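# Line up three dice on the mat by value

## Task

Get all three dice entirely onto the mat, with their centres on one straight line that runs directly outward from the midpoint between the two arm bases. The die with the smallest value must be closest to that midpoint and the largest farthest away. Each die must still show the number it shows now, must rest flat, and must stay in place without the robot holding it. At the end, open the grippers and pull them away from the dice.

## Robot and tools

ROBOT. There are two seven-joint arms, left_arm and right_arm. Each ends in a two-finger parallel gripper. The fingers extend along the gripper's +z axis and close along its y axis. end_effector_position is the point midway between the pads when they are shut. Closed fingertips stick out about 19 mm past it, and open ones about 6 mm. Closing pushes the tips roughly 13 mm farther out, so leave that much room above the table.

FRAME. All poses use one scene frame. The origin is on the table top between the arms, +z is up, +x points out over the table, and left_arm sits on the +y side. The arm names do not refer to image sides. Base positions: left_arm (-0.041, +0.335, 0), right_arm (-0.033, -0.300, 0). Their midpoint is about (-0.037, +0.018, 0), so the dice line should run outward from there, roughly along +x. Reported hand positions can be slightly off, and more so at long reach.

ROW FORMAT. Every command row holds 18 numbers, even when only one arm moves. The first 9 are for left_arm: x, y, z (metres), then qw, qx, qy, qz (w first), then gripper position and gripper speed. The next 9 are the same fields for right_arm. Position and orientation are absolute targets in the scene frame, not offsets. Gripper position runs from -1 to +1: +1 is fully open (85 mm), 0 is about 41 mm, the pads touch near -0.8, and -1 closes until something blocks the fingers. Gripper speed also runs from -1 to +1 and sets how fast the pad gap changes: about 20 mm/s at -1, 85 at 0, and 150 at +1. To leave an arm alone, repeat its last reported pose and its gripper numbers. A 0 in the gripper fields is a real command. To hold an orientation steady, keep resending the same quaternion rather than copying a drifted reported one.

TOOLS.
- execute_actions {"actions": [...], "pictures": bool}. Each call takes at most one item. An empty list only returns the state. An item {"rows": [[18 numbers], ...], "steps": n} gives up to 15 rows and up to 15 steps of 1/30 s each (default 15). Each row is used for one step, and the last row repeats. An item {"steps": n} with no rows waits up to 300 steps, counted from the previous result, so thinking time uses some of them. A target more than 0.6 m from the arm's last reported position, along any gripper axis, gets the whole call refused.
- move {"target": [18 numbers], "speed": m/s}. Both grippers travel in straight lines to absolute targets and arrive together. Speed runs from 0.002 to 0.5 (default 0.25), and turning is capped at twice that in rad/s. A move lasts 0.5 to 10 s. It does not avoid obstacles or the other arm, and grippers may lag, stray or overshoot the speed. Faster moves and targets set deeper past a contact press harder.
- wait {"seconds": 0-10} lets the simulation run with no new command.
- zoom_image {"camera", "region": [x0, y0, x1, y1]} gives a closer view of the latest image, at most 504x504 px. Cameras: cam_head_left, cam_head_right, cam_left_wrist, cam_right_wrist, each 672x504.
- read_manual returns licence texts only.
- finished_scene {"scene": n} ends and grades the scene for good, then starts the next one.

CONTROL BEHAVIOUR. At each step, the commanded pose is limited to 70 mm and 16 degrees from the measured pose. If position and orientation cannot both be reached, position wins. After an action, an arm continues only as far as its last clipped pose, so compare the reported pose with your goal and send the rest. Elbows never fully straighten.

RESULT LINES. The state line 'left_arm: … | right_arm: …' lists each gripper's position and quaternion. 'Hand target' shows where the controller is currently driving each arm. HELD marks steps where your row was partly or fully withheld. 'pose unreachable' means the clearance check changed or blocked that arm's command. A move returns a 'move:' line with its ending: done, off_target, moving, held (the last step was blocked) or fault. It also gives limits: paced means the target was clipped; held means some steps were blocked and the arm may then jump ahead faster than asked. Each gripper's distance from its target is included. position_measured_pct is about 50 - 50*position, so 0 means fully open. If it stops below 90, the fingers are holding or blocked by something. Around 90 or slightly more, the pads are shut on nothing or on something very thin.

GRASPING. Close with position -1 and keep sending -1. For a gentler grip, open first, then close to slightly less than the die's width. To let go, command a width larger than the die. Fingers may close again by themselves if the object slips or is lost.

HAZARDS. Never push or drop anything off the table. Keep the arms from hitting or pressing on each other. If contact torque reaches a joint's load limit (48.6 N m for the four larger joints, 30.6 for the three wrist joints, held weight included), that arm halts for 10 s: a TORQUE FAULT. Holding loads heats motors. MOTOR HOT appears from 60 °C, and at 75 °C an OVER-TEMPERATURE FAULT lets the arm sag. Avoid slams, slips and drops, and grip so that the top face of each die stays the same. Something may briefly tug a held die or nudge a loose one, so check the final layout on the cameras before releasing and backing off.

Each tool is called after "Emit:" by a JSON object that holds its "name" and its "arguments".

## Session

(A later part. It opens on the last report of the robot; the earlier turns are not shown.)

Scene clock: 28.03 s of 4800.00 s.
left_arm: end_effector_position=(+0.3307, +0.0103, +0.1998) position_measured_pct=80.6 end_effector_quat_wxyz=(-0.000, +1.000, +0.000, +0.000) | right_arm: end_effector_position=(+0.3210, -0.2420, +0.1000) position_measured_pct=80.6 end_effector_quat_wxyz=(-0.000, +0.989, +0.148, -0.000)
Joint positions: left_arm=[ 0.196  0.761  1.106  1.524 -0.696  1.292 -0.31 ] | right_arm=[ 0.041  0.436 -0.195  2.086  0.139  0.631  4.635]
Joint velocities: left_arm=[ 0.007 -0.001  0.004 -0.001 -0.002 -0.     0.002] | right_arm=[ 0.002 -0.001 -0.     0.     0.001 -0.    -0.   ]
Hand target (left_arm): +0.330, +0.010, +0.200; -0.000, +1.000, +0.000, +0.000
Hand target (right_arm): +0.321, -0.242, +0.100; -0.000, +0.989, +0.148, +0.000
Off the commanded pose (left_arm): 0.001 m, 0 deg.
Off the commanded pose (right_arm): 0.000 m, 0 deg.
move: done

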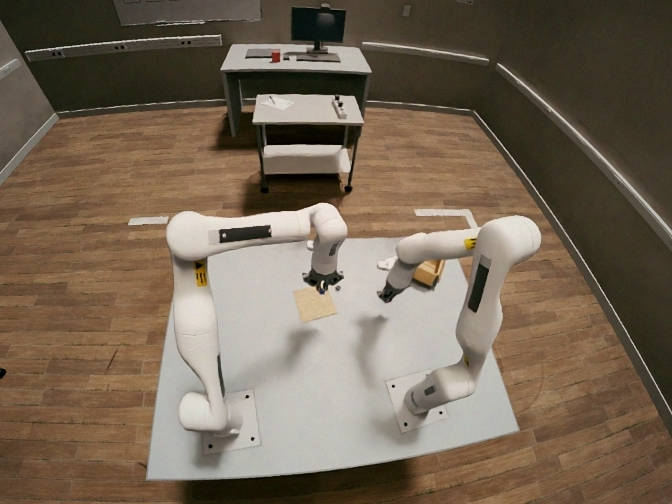

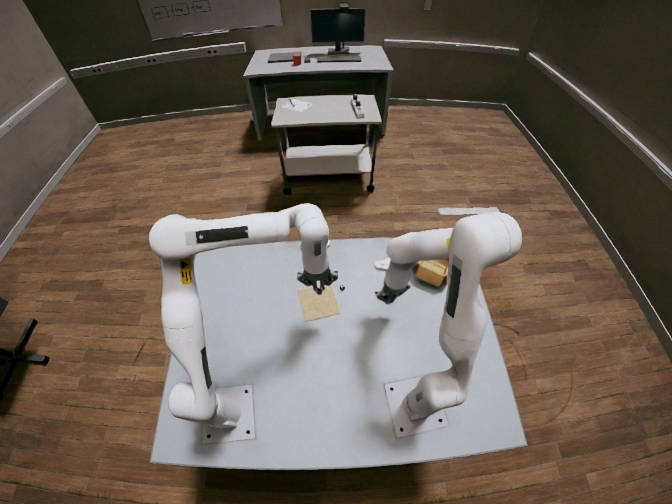

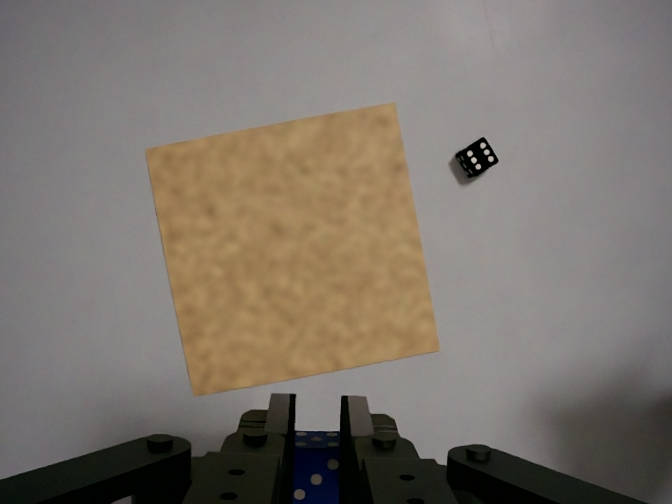

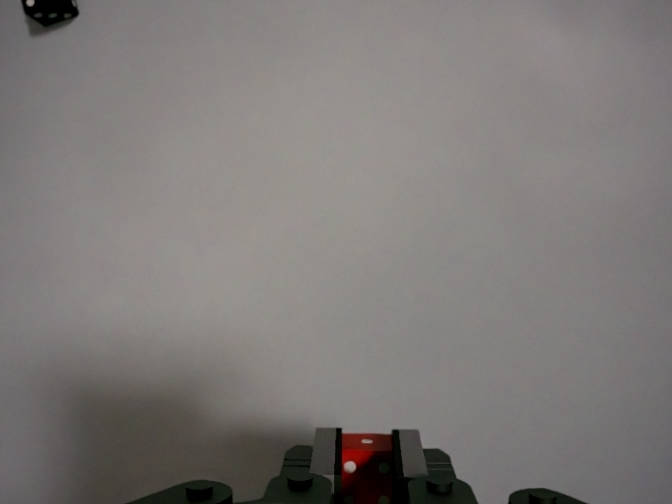

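Emit:
{"name": "move", "arguments": {"target": [0.342,0.0207,0.06,0,1,0,0,-1,0,0.321,-0.242,0.1,0,0.989,0.148,0,-1,0], "speed": 0.15}}

Emit:
{"name": "move", "arguments": {"target": [0.342,0.0207,0.024,0,1,0,0,-1,0,0.321,-0.242,0.1,0,0.989,0.148,0,-1,0], "speed": 0.06}}

Emit:
{"name": "move", "arguments": {"target": [0.342,0.0207,0.024,0,1,0,0,0.3,0,0.321,-0.242,0.1,0,0.989,0.148,0,-1,0]}}

Emit:
{"name": "move", "arguments": {"target": [0.342,0.0207,0.12,0,1,0,0,1,0,0.321,-0.242,0.1,0,0.989,0.148,0,-1,0], "speed": 0.15}}

Emit:
{"name": "move", "arguments": {"target": [0.30,0.16,0.2,0,1,0,0,1,0,0.38,0.021,0.1,0,1,0,0,-1,0], "speed": 0.2}}

Scene clock: 35.37 s of 4800.00 s.
left_arm: end_effector_position=(+0.3422, +0.0210, +0.0604) position_measured_pct=80.6 end_effector_quat_wxyz=(-0.000, +1.000, +0.000, +0.000) | right_arm: end_effector_position=(+0.3210, -0.2420, +0.1000) position_measured_pct=80.6 end_effector_quat_wxyz=(-0.000, +0.989, +0.148, +0.000)
Joint positions: left_arm=[ 0.229  0.946  0.949  1.68  -0.894  1.008 -0.197] | right_arm=[ 0.041  0.436 -0.195  2.086  0.139  0.631  4.635]
Joint velocities: left_arm=[ 0.001  0.003 -0.001 -0.     0.     0.001 -0.   ] | right_arm=[ 0.     0.003 -0.     0.001  0.     0.    -0.   ]
Hand target (left_arm): +0.342, +0.021, +0.060; -0.000, +1.000, +0.000, +0.000
Hand target (right_arm): +0.321, -0.242, +0.100; -0.000, +0.989, +0.148, -0.000
Off the commanded pose (left_arm): 0.001 m, 0 deg.
Off the commanded pose (right_arm): 0.000 m, 0 deg.
After step 90, 3.07 s passed at rest.
move: done

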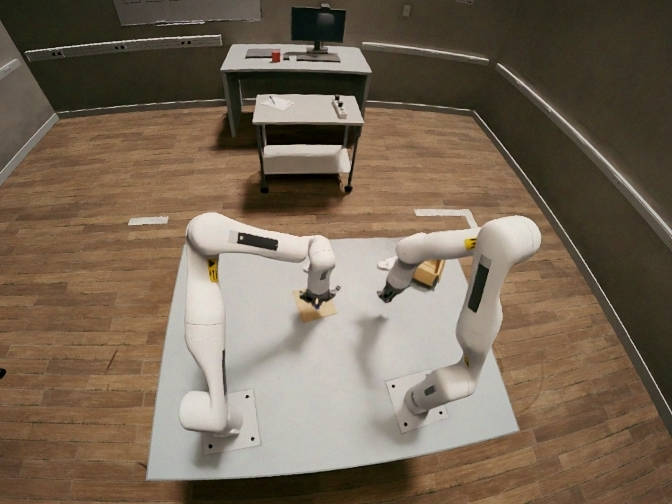

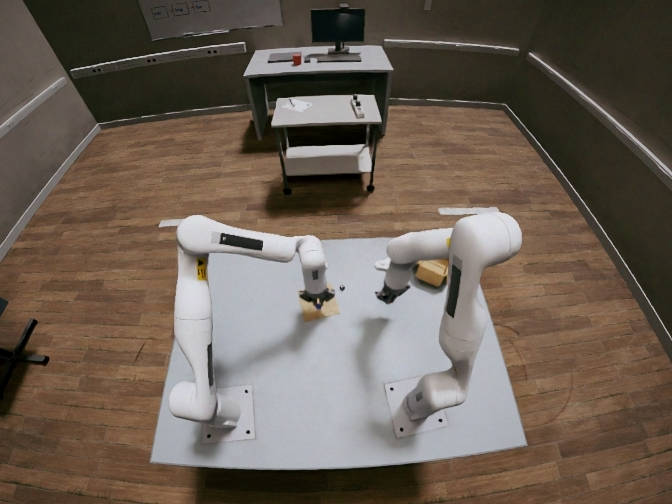

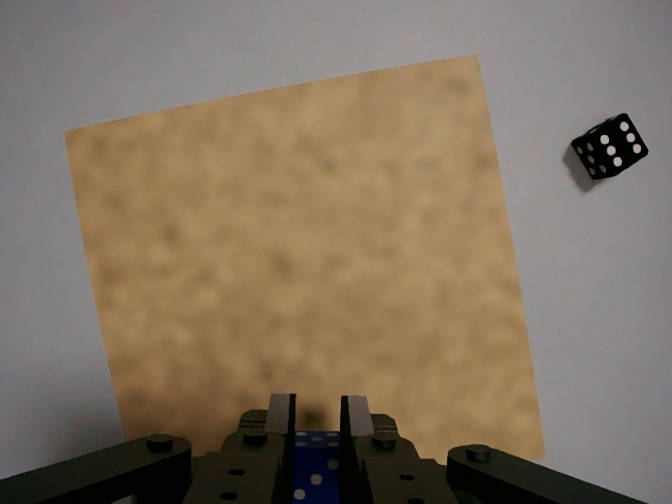

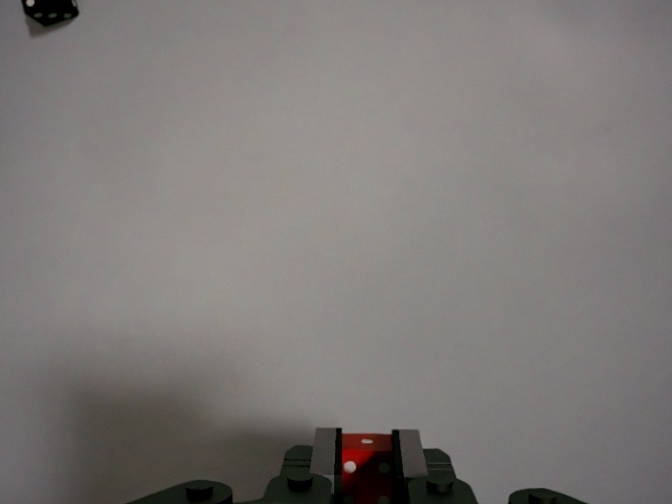

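Scene clock: 36.20 s of 4800.00 s.
left_arm: end_effector_position=(+0.3427, +0.0202, +0.0263) position_measured_pct=80.6 end_effector_quat_wxyz=(+0.001, +1.000, -0.000, +0.002) | right_arm: end_effector_position=(+0.3210, -0.2420, +0.1000) position_measured_pct=80.6 end_effector_quat_wxyz=(-0.000, +0.989, +0.148, +0.000)
Joint positions: left_arm=[ 0.252  0.996  0.901  1.698 -0.952  0.943 -0.158] | right_arm=[ 0.041  0.436 -0.195  2.086  0.139  0.631  4.635]
Joint velocities: left_arm=[ 0.002 -0.001 -0.001  0.001 -0.     0.001 -0.001] | right_arm=[ 0.    -0.    -0.     0.     0.    -0.    -0.001]
Hand target (left_arm): +0.342, +0.021, +0.024; -0.000, +1.000, +0.000, +0.000
Hand target (right_arm): +0.321, -0.242, +0.100; -0.000, +0.989, +0.148, -0.000
Off the commanded pose (left_arm): 0.002 m, 0 deg.
Off the commanded pose (right_arm): 0.000 m, 0 deg.
move: done

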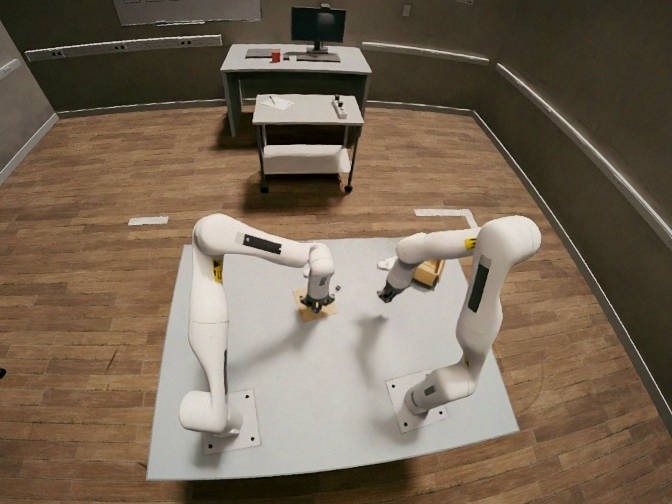

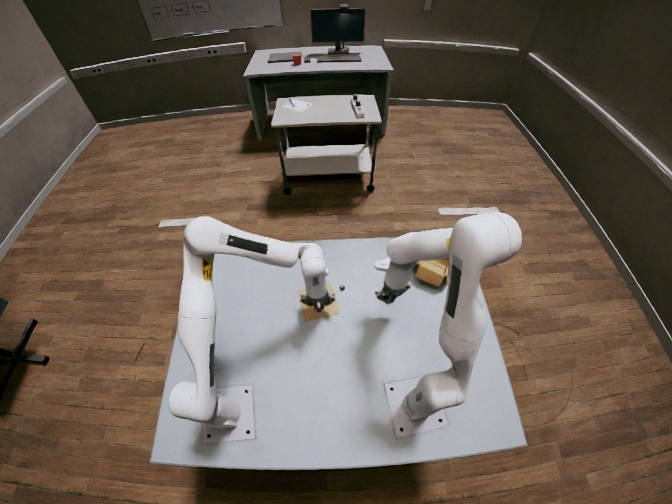

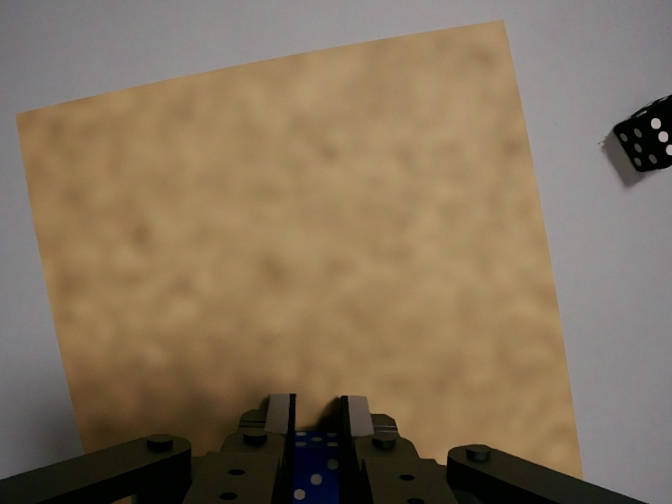

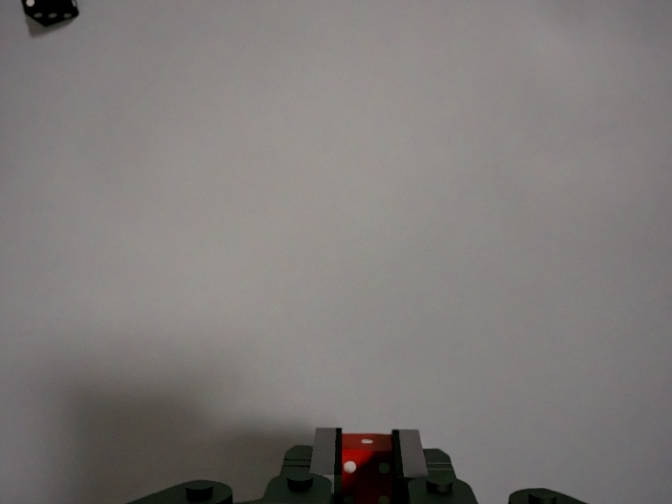

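Scene clock: 37.07 s of 4800.00 s.
left_arm: end_effector_position=(+0.3420, +0.0207, +0.0240) position_measured_pct=34.9 end_effector_quat_wxyz=(+0.000, +1.000, +0.000, +0.000) | right_arm: end_effector_position=(+0.3210, -0.2420, +0.1000) position_measured_pct=80.6 end_effector_quat_wxyz=(-0.000, +0.989, +0.148, +0.000)
Joint positions: left_arm=[ 0.253  1.001  0.899  1.698 -0.952  0.942 -0.159] | right_arm=[ 0.041  0.436 -0.195  2.086  0.139  0.631  4.635]
Joint velocities: left_arm=[-0.    -0.001  0.001 -0.    -0.     0.001 -0.   ] | right_arm=[-0.     0.001  0.     0.001 -0.001 -0.    -0.001]
Hand target (left_arm): +0.342, +0.021, +0.024; +0.000, +1.000, -0.000, -0.000
Hand target (right_arm): +0.321, -0.242, +0.100; -0.000, +0.989, +0.148, -0.000
Off the commanded pose (left_arm): 0.000 m, 0 deg.
Off the commanded pose (right_arm): 0.000 m, 0 deg.
move: done

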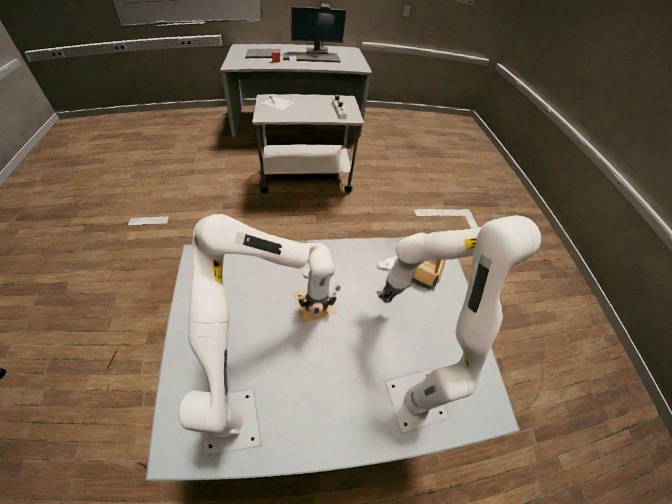

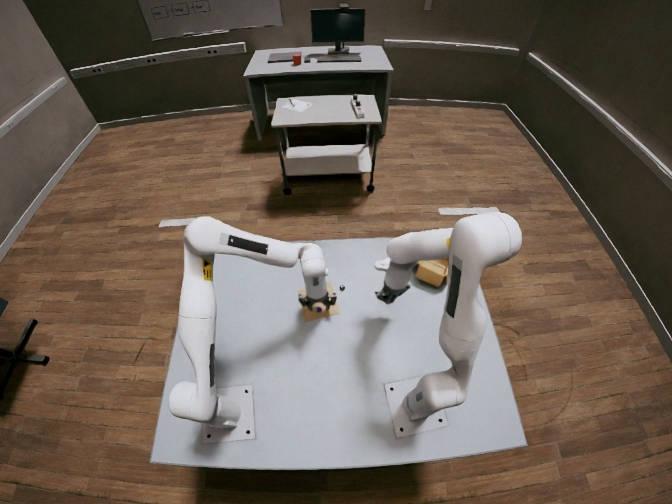

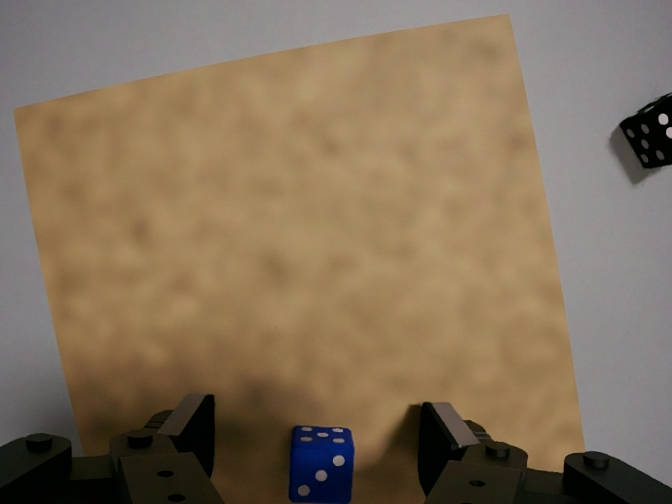

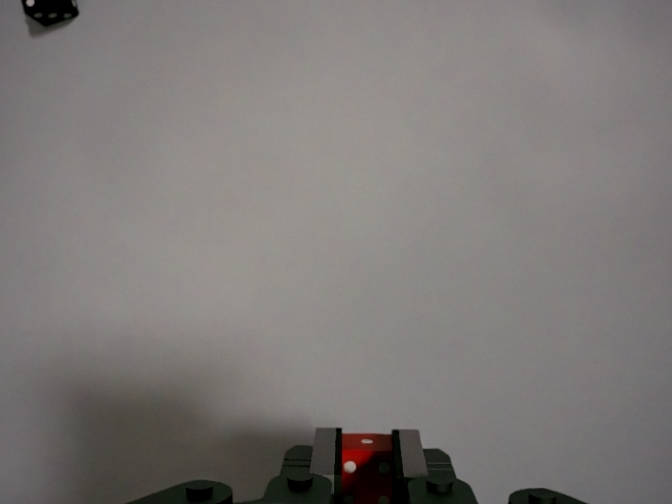

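Scene clock: 38.03 s of 4800.00 s.
left_arm: end_effector_position=(+0.3417, +0.0205, +0.1197) position_measured_pct=0.0 end_effector_quat_wxyz=(+0.000, +1.000, -0.000, -0.000) | right_arm: end_effector_position=(+0.3210, -0.2420, +0.1000) position_measured_pct=80.6 end_effector_quat_wxyz=(-0.000, +0.989, +0.148, +0.000)
Joint positions: left_arm=[ 0.198  0.862  1.023  1.628 -0.802  1.124 -0.263] | right_arm=[ 0.041  0.436 -0.195  2.086  0.139  0.631  4.635]
Joint velocities: left_arm=[-0.003 -0.003  0.001  0.     0.     0.    -0.001] | right_arm=[-0.    -0.     0.     0.001  0.001  0.    -0.001]
Hand target (left_arm): +0.342, +0.021, +0.120; +0.000, +1.000, -0.000, -0.000
Hand target (right_arm): +0.321, -0.242, +0.100; -0.000, +0.989, +0.148, -0.000
Off the commanded pose (left_arm): 0.000 m, 0 deg.
Off the commanded pose (right_arm): 0.000 m, 0 deg.
move: done

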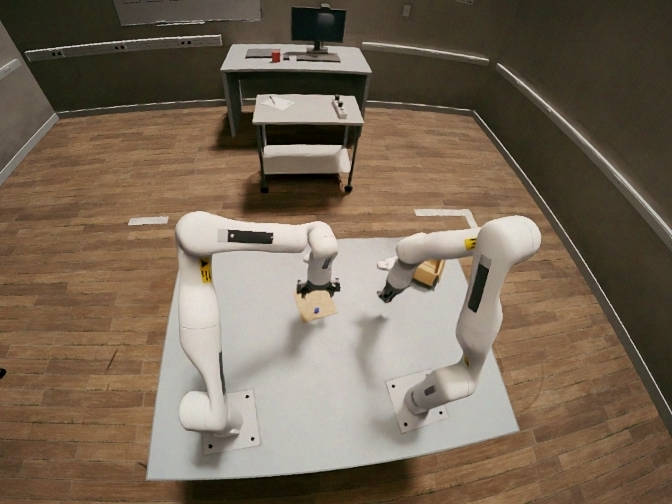

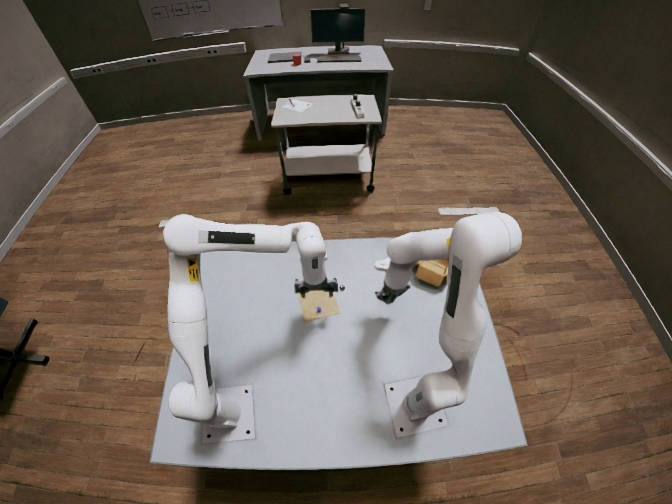

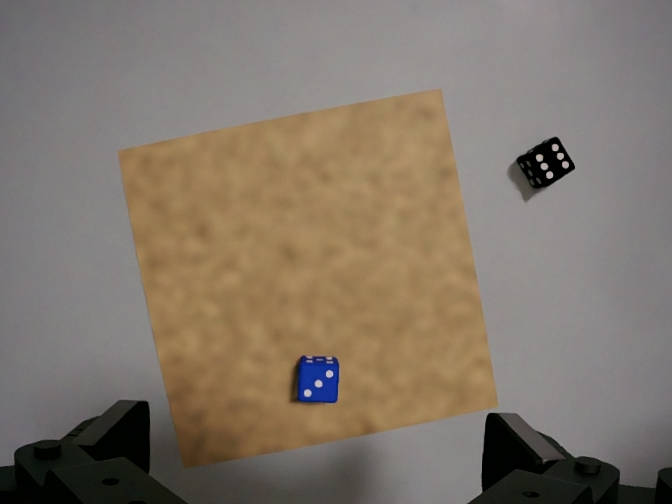

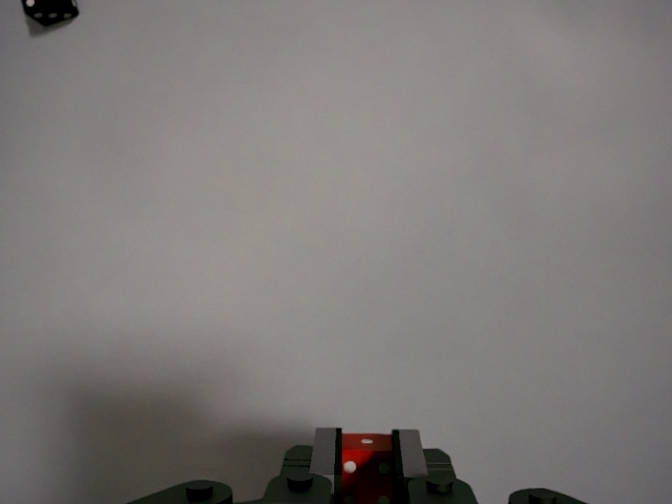

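Scene clock: 39.87 s of 4800.00 s.
left_arm: end_effector_position=(+0.2992, +0.1594, +0.1996) position_measured_pct=0.0 end_effector_quat_wxyz=(+0.000, +1.000, -0.000, -0.001) | right_arm: end_effector_position=(+0.3819, +0.0202, +0.0994) position_measured_pct=80.6 end_effector_quat_wxyz=(+0.001, +1.000, +0.000, +0.001)
Joint positions: left_arm=[-0.298  0.583  1.275  1.896 -0.618  1.138 -0.486] | right_arm=[-0.514  0.715 -0.113  1.514  0.097  0.918  3.929]
Joint velocities: left_arm=[-0.005 -0.002  0.002 -0.    -0.     0.001  0.   ] | right_arm=[-0.002  0.003 -0.     0.     0.001  0.    -0.003]
Hand target (left_arm): +0.299, +0.160, +0.200; +0.000, +1.000, +0.000, -0.000
Hand target (right_arm): +0.382, +0.020, +0.099; +0.001, +1.000, +0.000, +0.001
Off the commanded pose (left_arm): 0.001 m, 0 deg.
Off the commanded pose (right_arm): 0.002 m, 0 deg.
move: done

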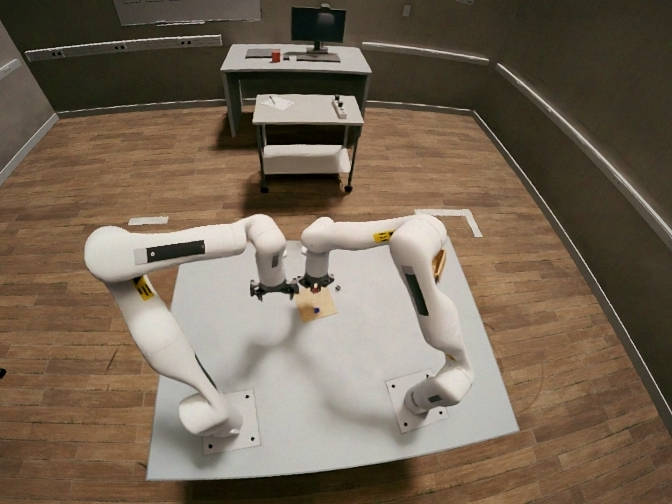

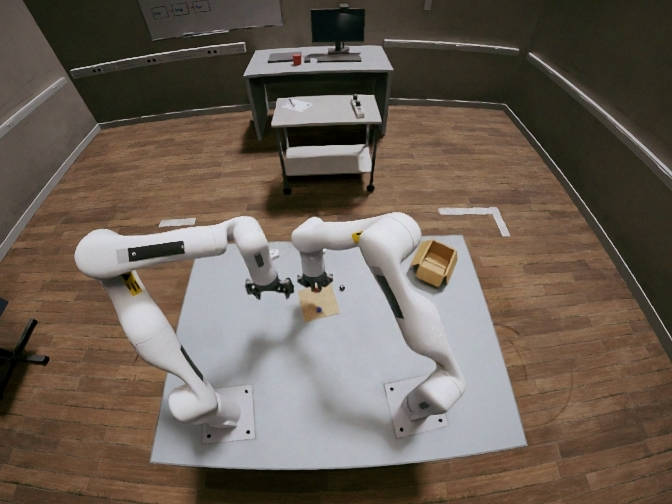

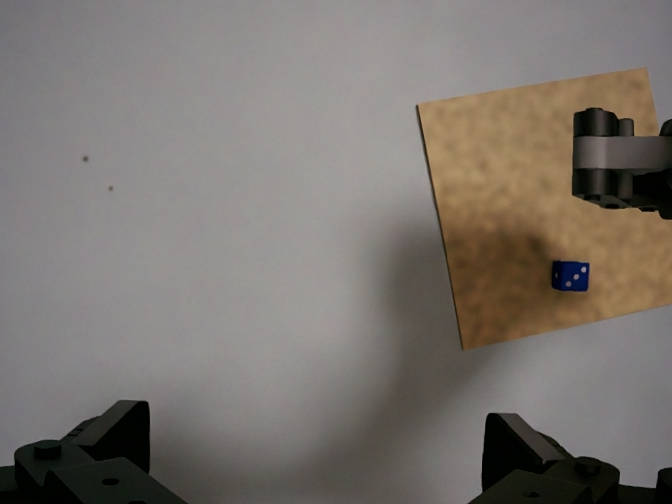

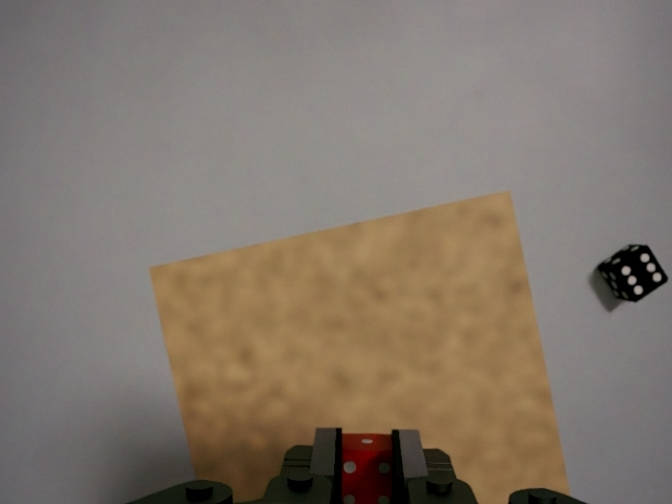

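Emit:
{"name": "move", "arguments": {"target": [0.30,0.16,0.20,0,1,0,0,1,0, 0.382,0.020,0.024,0,1,0,0,-1,0], "speed": 0.08}}

Emit:
{"name": "move", "arguments": {"target": [0.30,0.16,0.20,0,1,0,0,1,0, 0.382,0.020,0.024,0,1,0,0,0.3,0], "speed": 0.08}}

Emit:
{"name": "move", "arguments": {"target": [0.30,0.16,0.20,0,1,0,0,1,0, 0.382,0.020,0.12,0,1,0,0,1,0], "speed": 0.1}}

Emit:
{"name": "move", "arguments": {"target": [0.30,0.16,0.20,0,1,0,0,1,0, 0.425,-0.074,0.10,0,1,0,0,1,0], "speed": 0.15}}

Scene clock: 48.50 s of 4800.00 s.
left_arm: end_effector_position=(+0.3000, +0.1600, +0.2000) position_measured_pct=0.0 end_effector_quat_wxyz=(+0.000, +1.000, -0.000, -0.000) | right_arm: end_effector_position=(+0.3824, +0.0203, +0.0259) position_measured_pct=80.6 end_effector_quat_wxyz=(-0.001, +1.000, +0.000, +0.001)
Joint positions: left_arm=[-0.299  0.583  1.275  1.895 -0.618  1.139 -0.488] | right_arm=[-0.517  0.832 -0.104  1.565  0.113  0.748  3.917]
Joint velocities: left_arm=[-0.001 -0.001 -0.001 -0.     0.     0.001  0.   ] | right_arm=[-0.002  0.001 -0.001 -0.002  0.     0.001  0.001]
Hand target (left_arm): +0.300, +0.160, +0.200; +0.000, +1.000, -0.000, -0.000
Hand target (right_arm): +0.382, +0.020, +0.024; +0.000, +1.000, +0.000, +0.000
Off the commanded pose (left_arm): 0.000 m, 0 deg.
Off the commanded pose (right_arm): 0.002 m, 0 deg.
After step 90, 4.43 s passed at rest.
move: done

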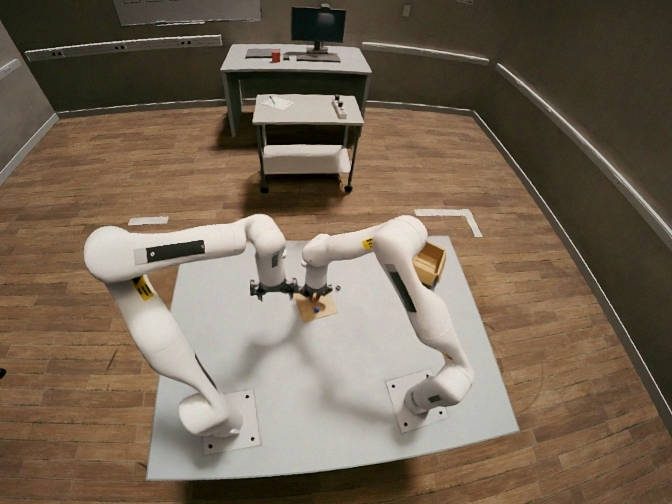

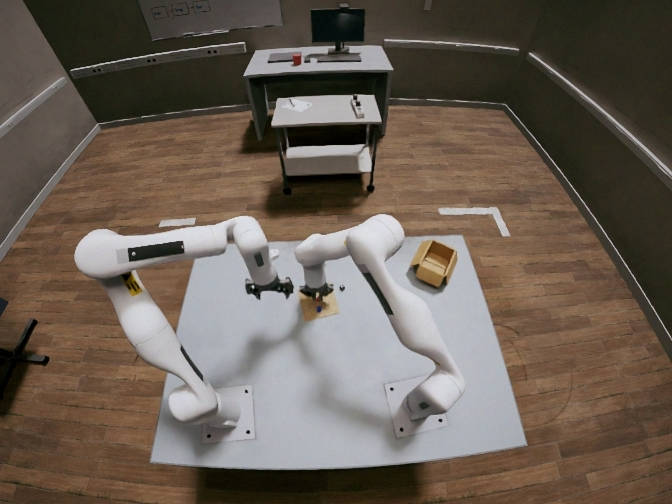

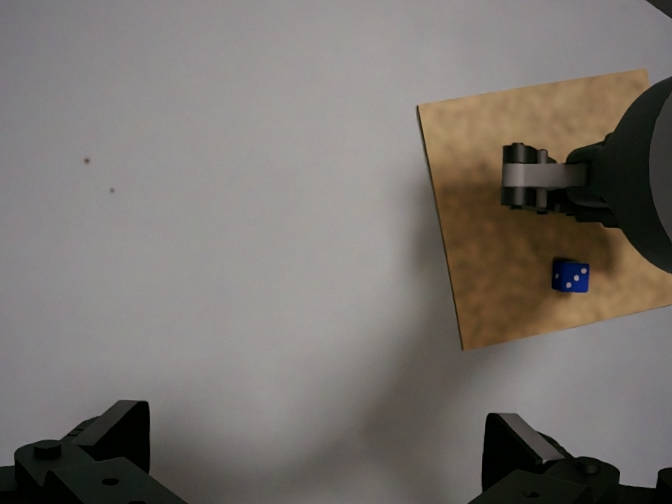

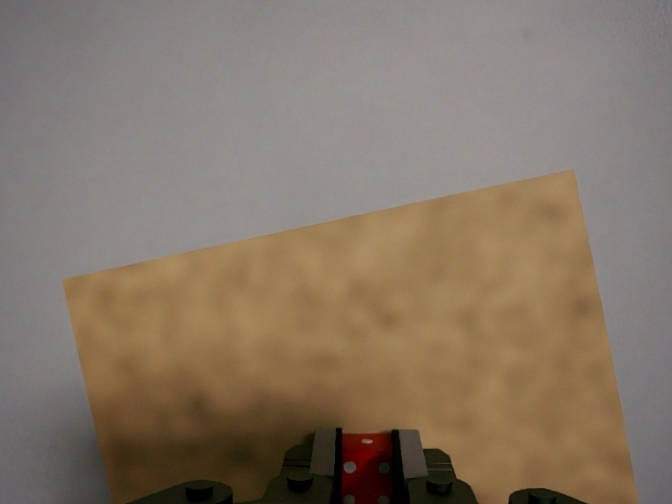

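Scene clock: 49.37 s of 4800.00 s.
left_arm: end_effector_position=(+0.3000, +0.1600, +0.2000) position_measured_pct=0.0 end_effector_quat_wxyz=(+0.000, +1.000, +0.000, +0.000) | right_arm: end_effector_position=(+0.3820, +0.0200, +0.0240) position_measured_pct=34.9 end_effector_quat_wxyz=(+0.000, +1.000, +0.000, +0.000)
Joint positions: left_arm=[-0.299  0.583  1.275  1.895 -0.618  1.139 -0.488] | right_arm=[-0.518  0.836 -0.104  1.564  0.113  0.747  3.917]
Joint velocities: left_arm=[ 0.001 -0.001 -0.001  0.001  0.    -0.001  0.   ] | right_arm=[-0.     0.002  0.    -0.     0.001 -0.     0.   ]
Hand target (left_arm): +0.300, +0.160, +0.200; +0.000, +1.000, +0.000, -0.000
Hand target (right_arm): +0.382, +0.020, +0.024; +0.000, +1.000, +0.000, +0.000
Off the commanded pose (left_arm): 0.000 m, 0 deg.
Off the commanded pose (right_arm): 0.000 m, 0 deg.
move: done

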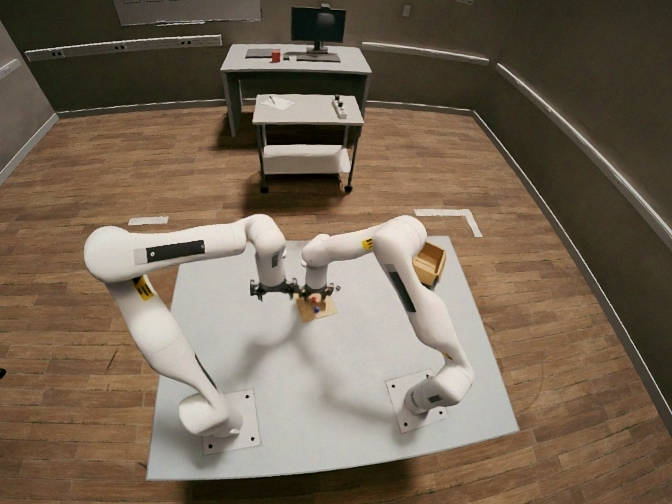

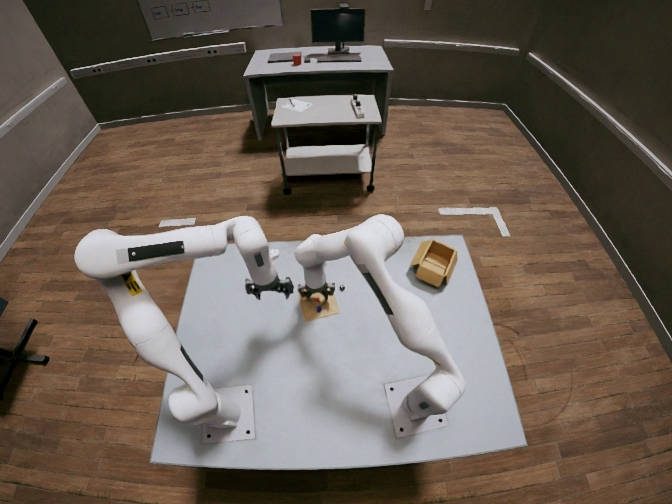

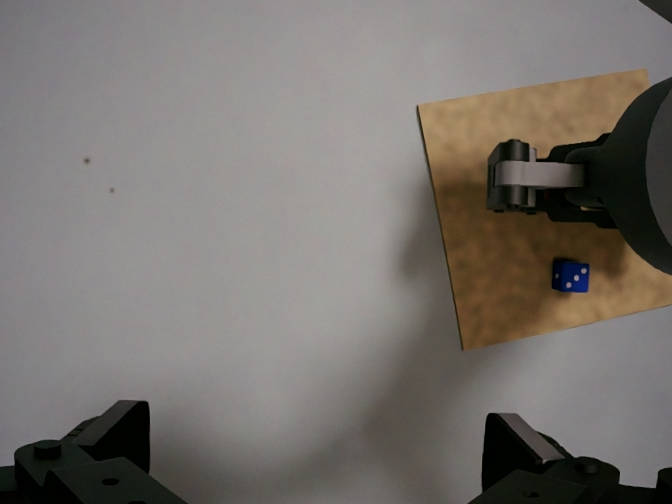

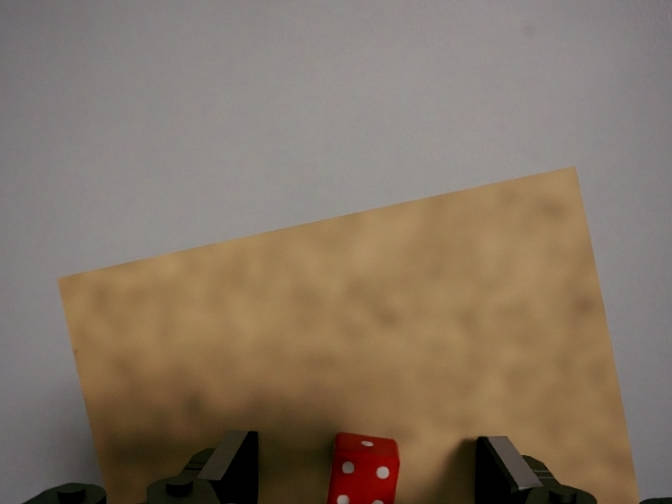

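Scene clock: 50.60 s of 4800.00 s.
left_arm: end_effector_position=(+0.3000, +0.1600, +0.2000) position_measured_pct=0.0 end_effector_quat_wxyz=(+0.000, +1.000, +0.000, +0.000) | right_arm: end_effector_position=(+0.3823, +0.0203, +0.1197) position_measured_pct=0.0 end_effector_quat_wxyz=(-0.000, +1.000, -0.000, -0.000)
Joint positions: left_arm=[-0.299  0.583  1.275  1.895 -0.618  1.139 -0.488] | right_arm=[-0.51   0.688 -0.117  1.49   0.09   0.969  3.936]
Joint velocities: left_arm=[ 0.001  0.001  0.     0.    -0.001  0.     0.   ] | right_arm=[ 0.001 -0.004 -0.     0.001  0.    -0.    -0.001]
Hand target (left_arm): +0.300, +0.160, +0.200; -0.000, +1.000, -0.000, -0.000
Hand target (right_arm): +0.382, +0.020, +0.120; -0.000, +1.000, -0.000, -0.000
Off the commanded pose (left_arm): 0.000 m, 0 deg.
Off the commanded pose (right_arm): 0.001 m, 0 deg.
move: done

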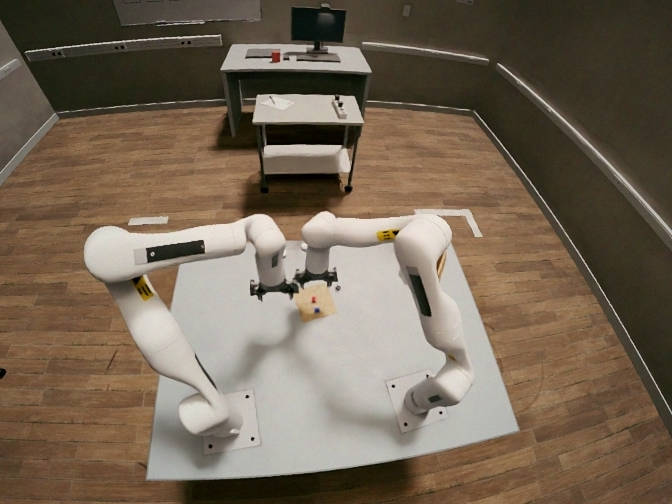

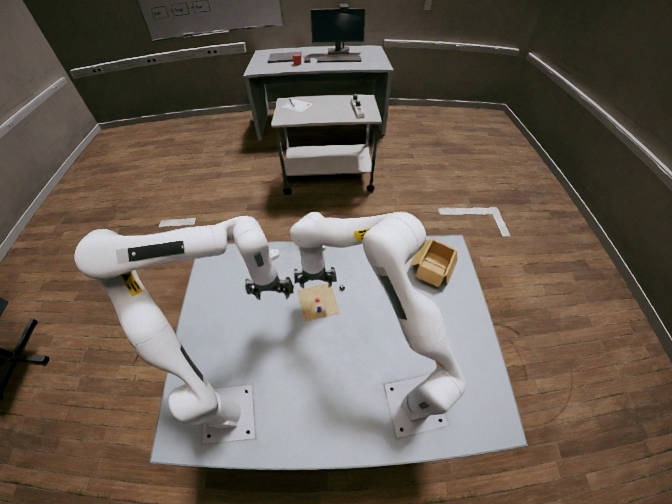

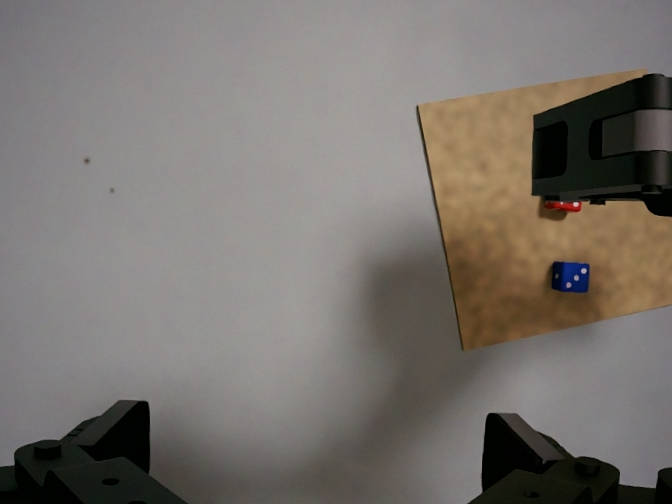

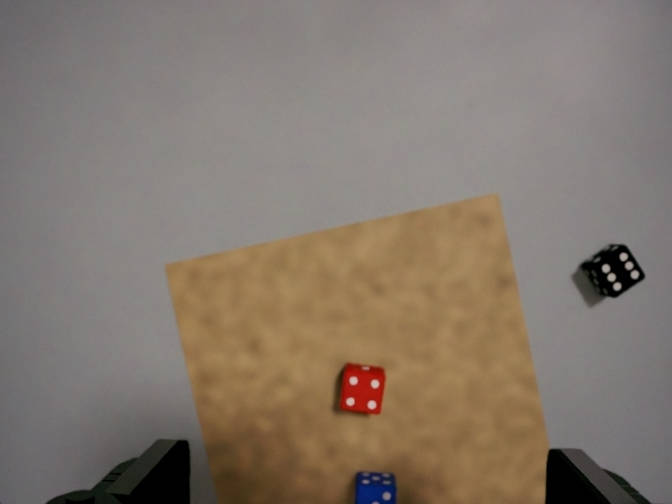

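Scene clock: 51.60 s of 4800.00 s.
left_arm: end_effector_position=(+0.3000, +0.1600, +0.2000) position_measured_pct=0.0 end_effector_quat_wxyz=(+0.000, +1.000, +0.000, +0.000) | right_arm: end_effector_position=(+0.4241, -0.0736, +0.1001) position_measured_pct=0.0 end_effector_quat_wxyz=(-0.000, +1.000, +0.000, -0.000)
Joint positions: left_arm=[-0.299  0.583  1.275  1.895 -0.618  1.139 -0.488] | right_arm=[-0.312  0.688 -0.117  1.567  0.095  0.892  4.127]
Joint velocities: left_arm=[ 0.001  0.001 -0.003  0.     0.001  0.002 -0.   ] | right_arm=[ 0.007  0.001  0.005  0.002 -0.003 -0.     0.002]
Hand target (left_arm): +0.300, +0.160, +0.200; -0.000, +1.000, +0.000, -0.000
Hand target (right_arm): +0.424, -0.074, +0.100; -0.000, +1.000, -0.000, -0.000
Off the commanded pose (left_arm): 0.000 m, 0 deg.
Off the commanded pose (right_arm): 0.001 m, 0 deg.
move: done

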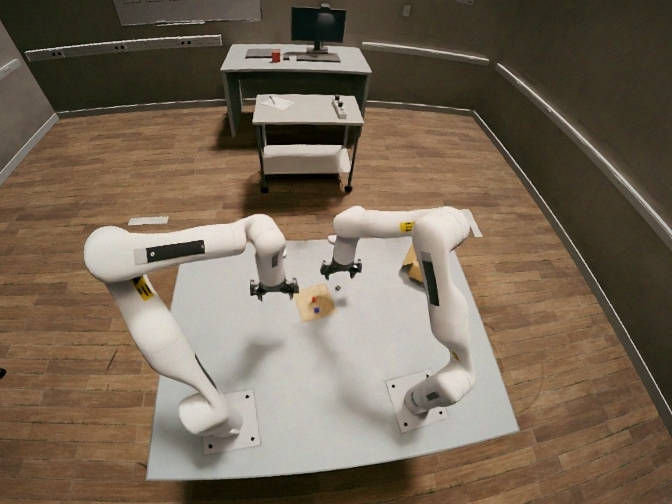

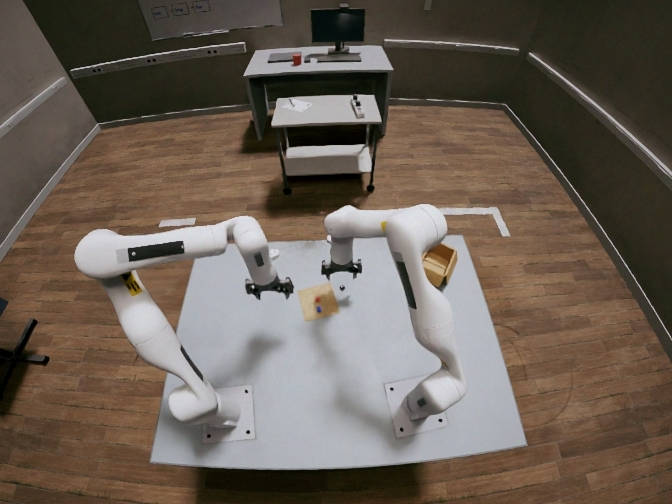

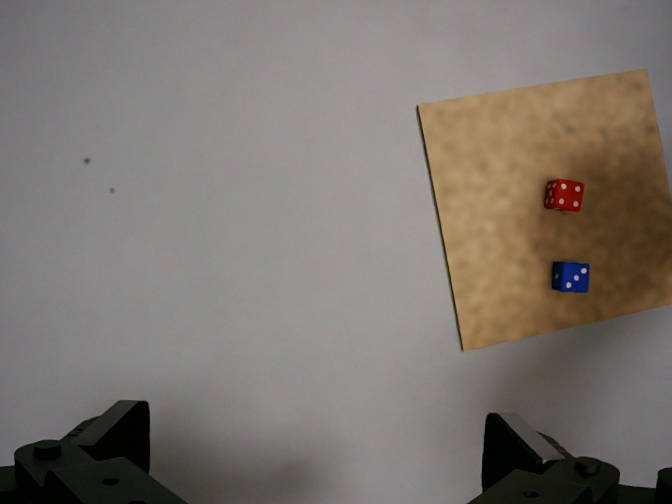

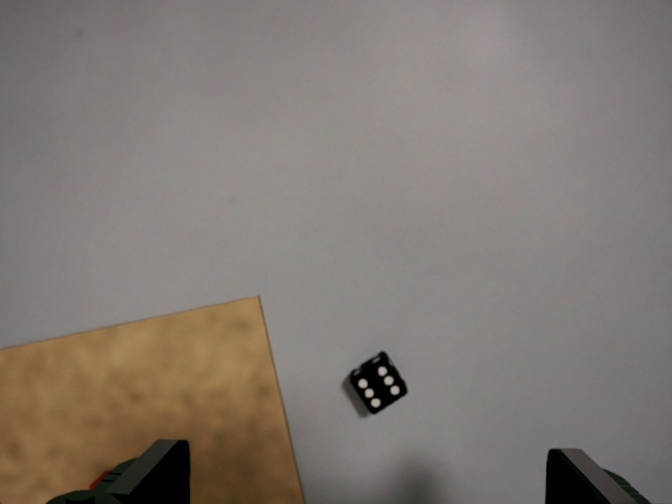

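Emit:
{"name": "move", "arguments": {"target": [0.30,0.16,0.20,0,1,0,0,1,0, 0.426,-0.079,0.06,0,0.966,0.259,0,1,0], "speed": 0.1}}

Scene clock: 57.90 s of 4800.00 s.
left_arm: end_effector_position=(+0.3000, +0.1600, +0.2000) position_measured_pct=0.0 end_effector_quat_wxyz=(+0.000, +1.000, +0.000, +0.000) | right_arm: end_effector_position=(+0.4256, -0.0788, +0.0601) position_measured_pct=0.0 end_effector_quat_wxyz=(-0.000, +0.966, +0.259, -0.000)
Joint positions: left_arm=[-0.299  0.583  1.275  1.895 -0.618  1.139 -0.488] | right_arm=[-0.223  0.759 -0.245  1.6    0.231  0.811  4.549]
Joint velocities: left_arm=[-0.    -0.    -0.001  0.    -0.     0.     0.   ] | right_arm=[ 0.002  0.001  0.002  0.    -0.     0.     0.002]
Hand target (left_arm): +0.300, +0.160, +0.200; -0.000, +1.000, -0.000, +0.000
Hand target (right_arm): +0.426, -0.079, +0.060; -0.000, +0.966, +0.259, -0.000
Off the commanded pose (left_arm): 0.000 m, 0 deg.
Off the commanded pose (right_arm): 0.000 m, 0 deg.
After step 90, 0.43 s passed at rest.
move: done

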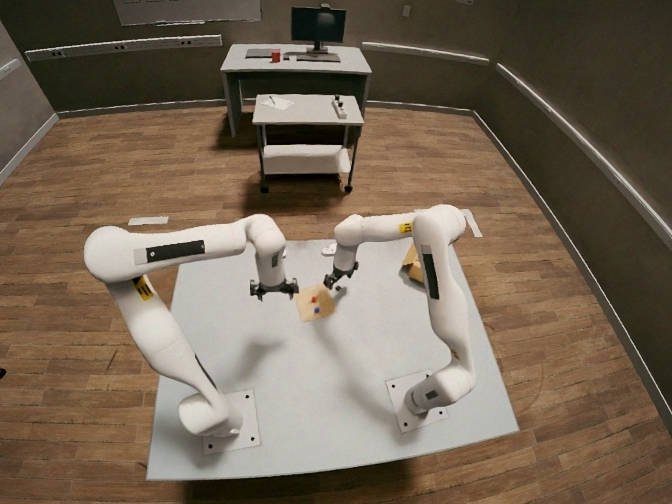

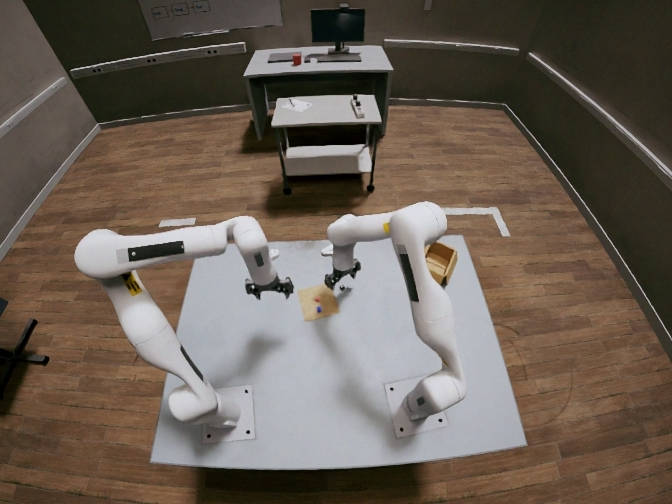

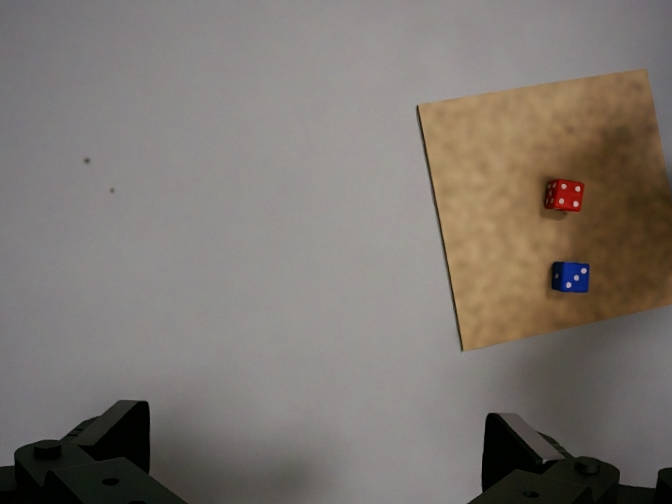

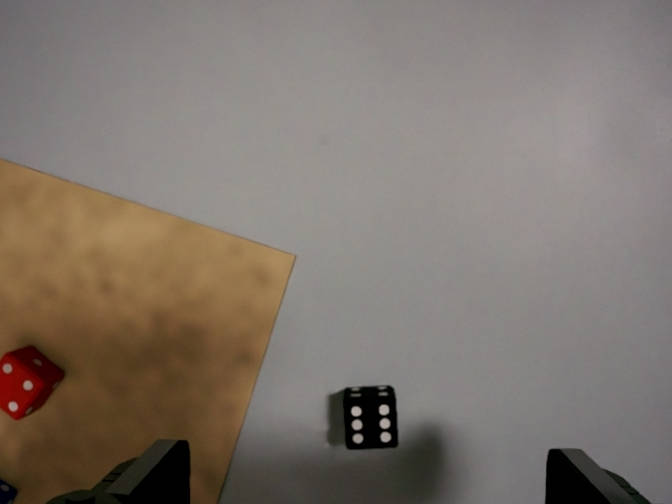

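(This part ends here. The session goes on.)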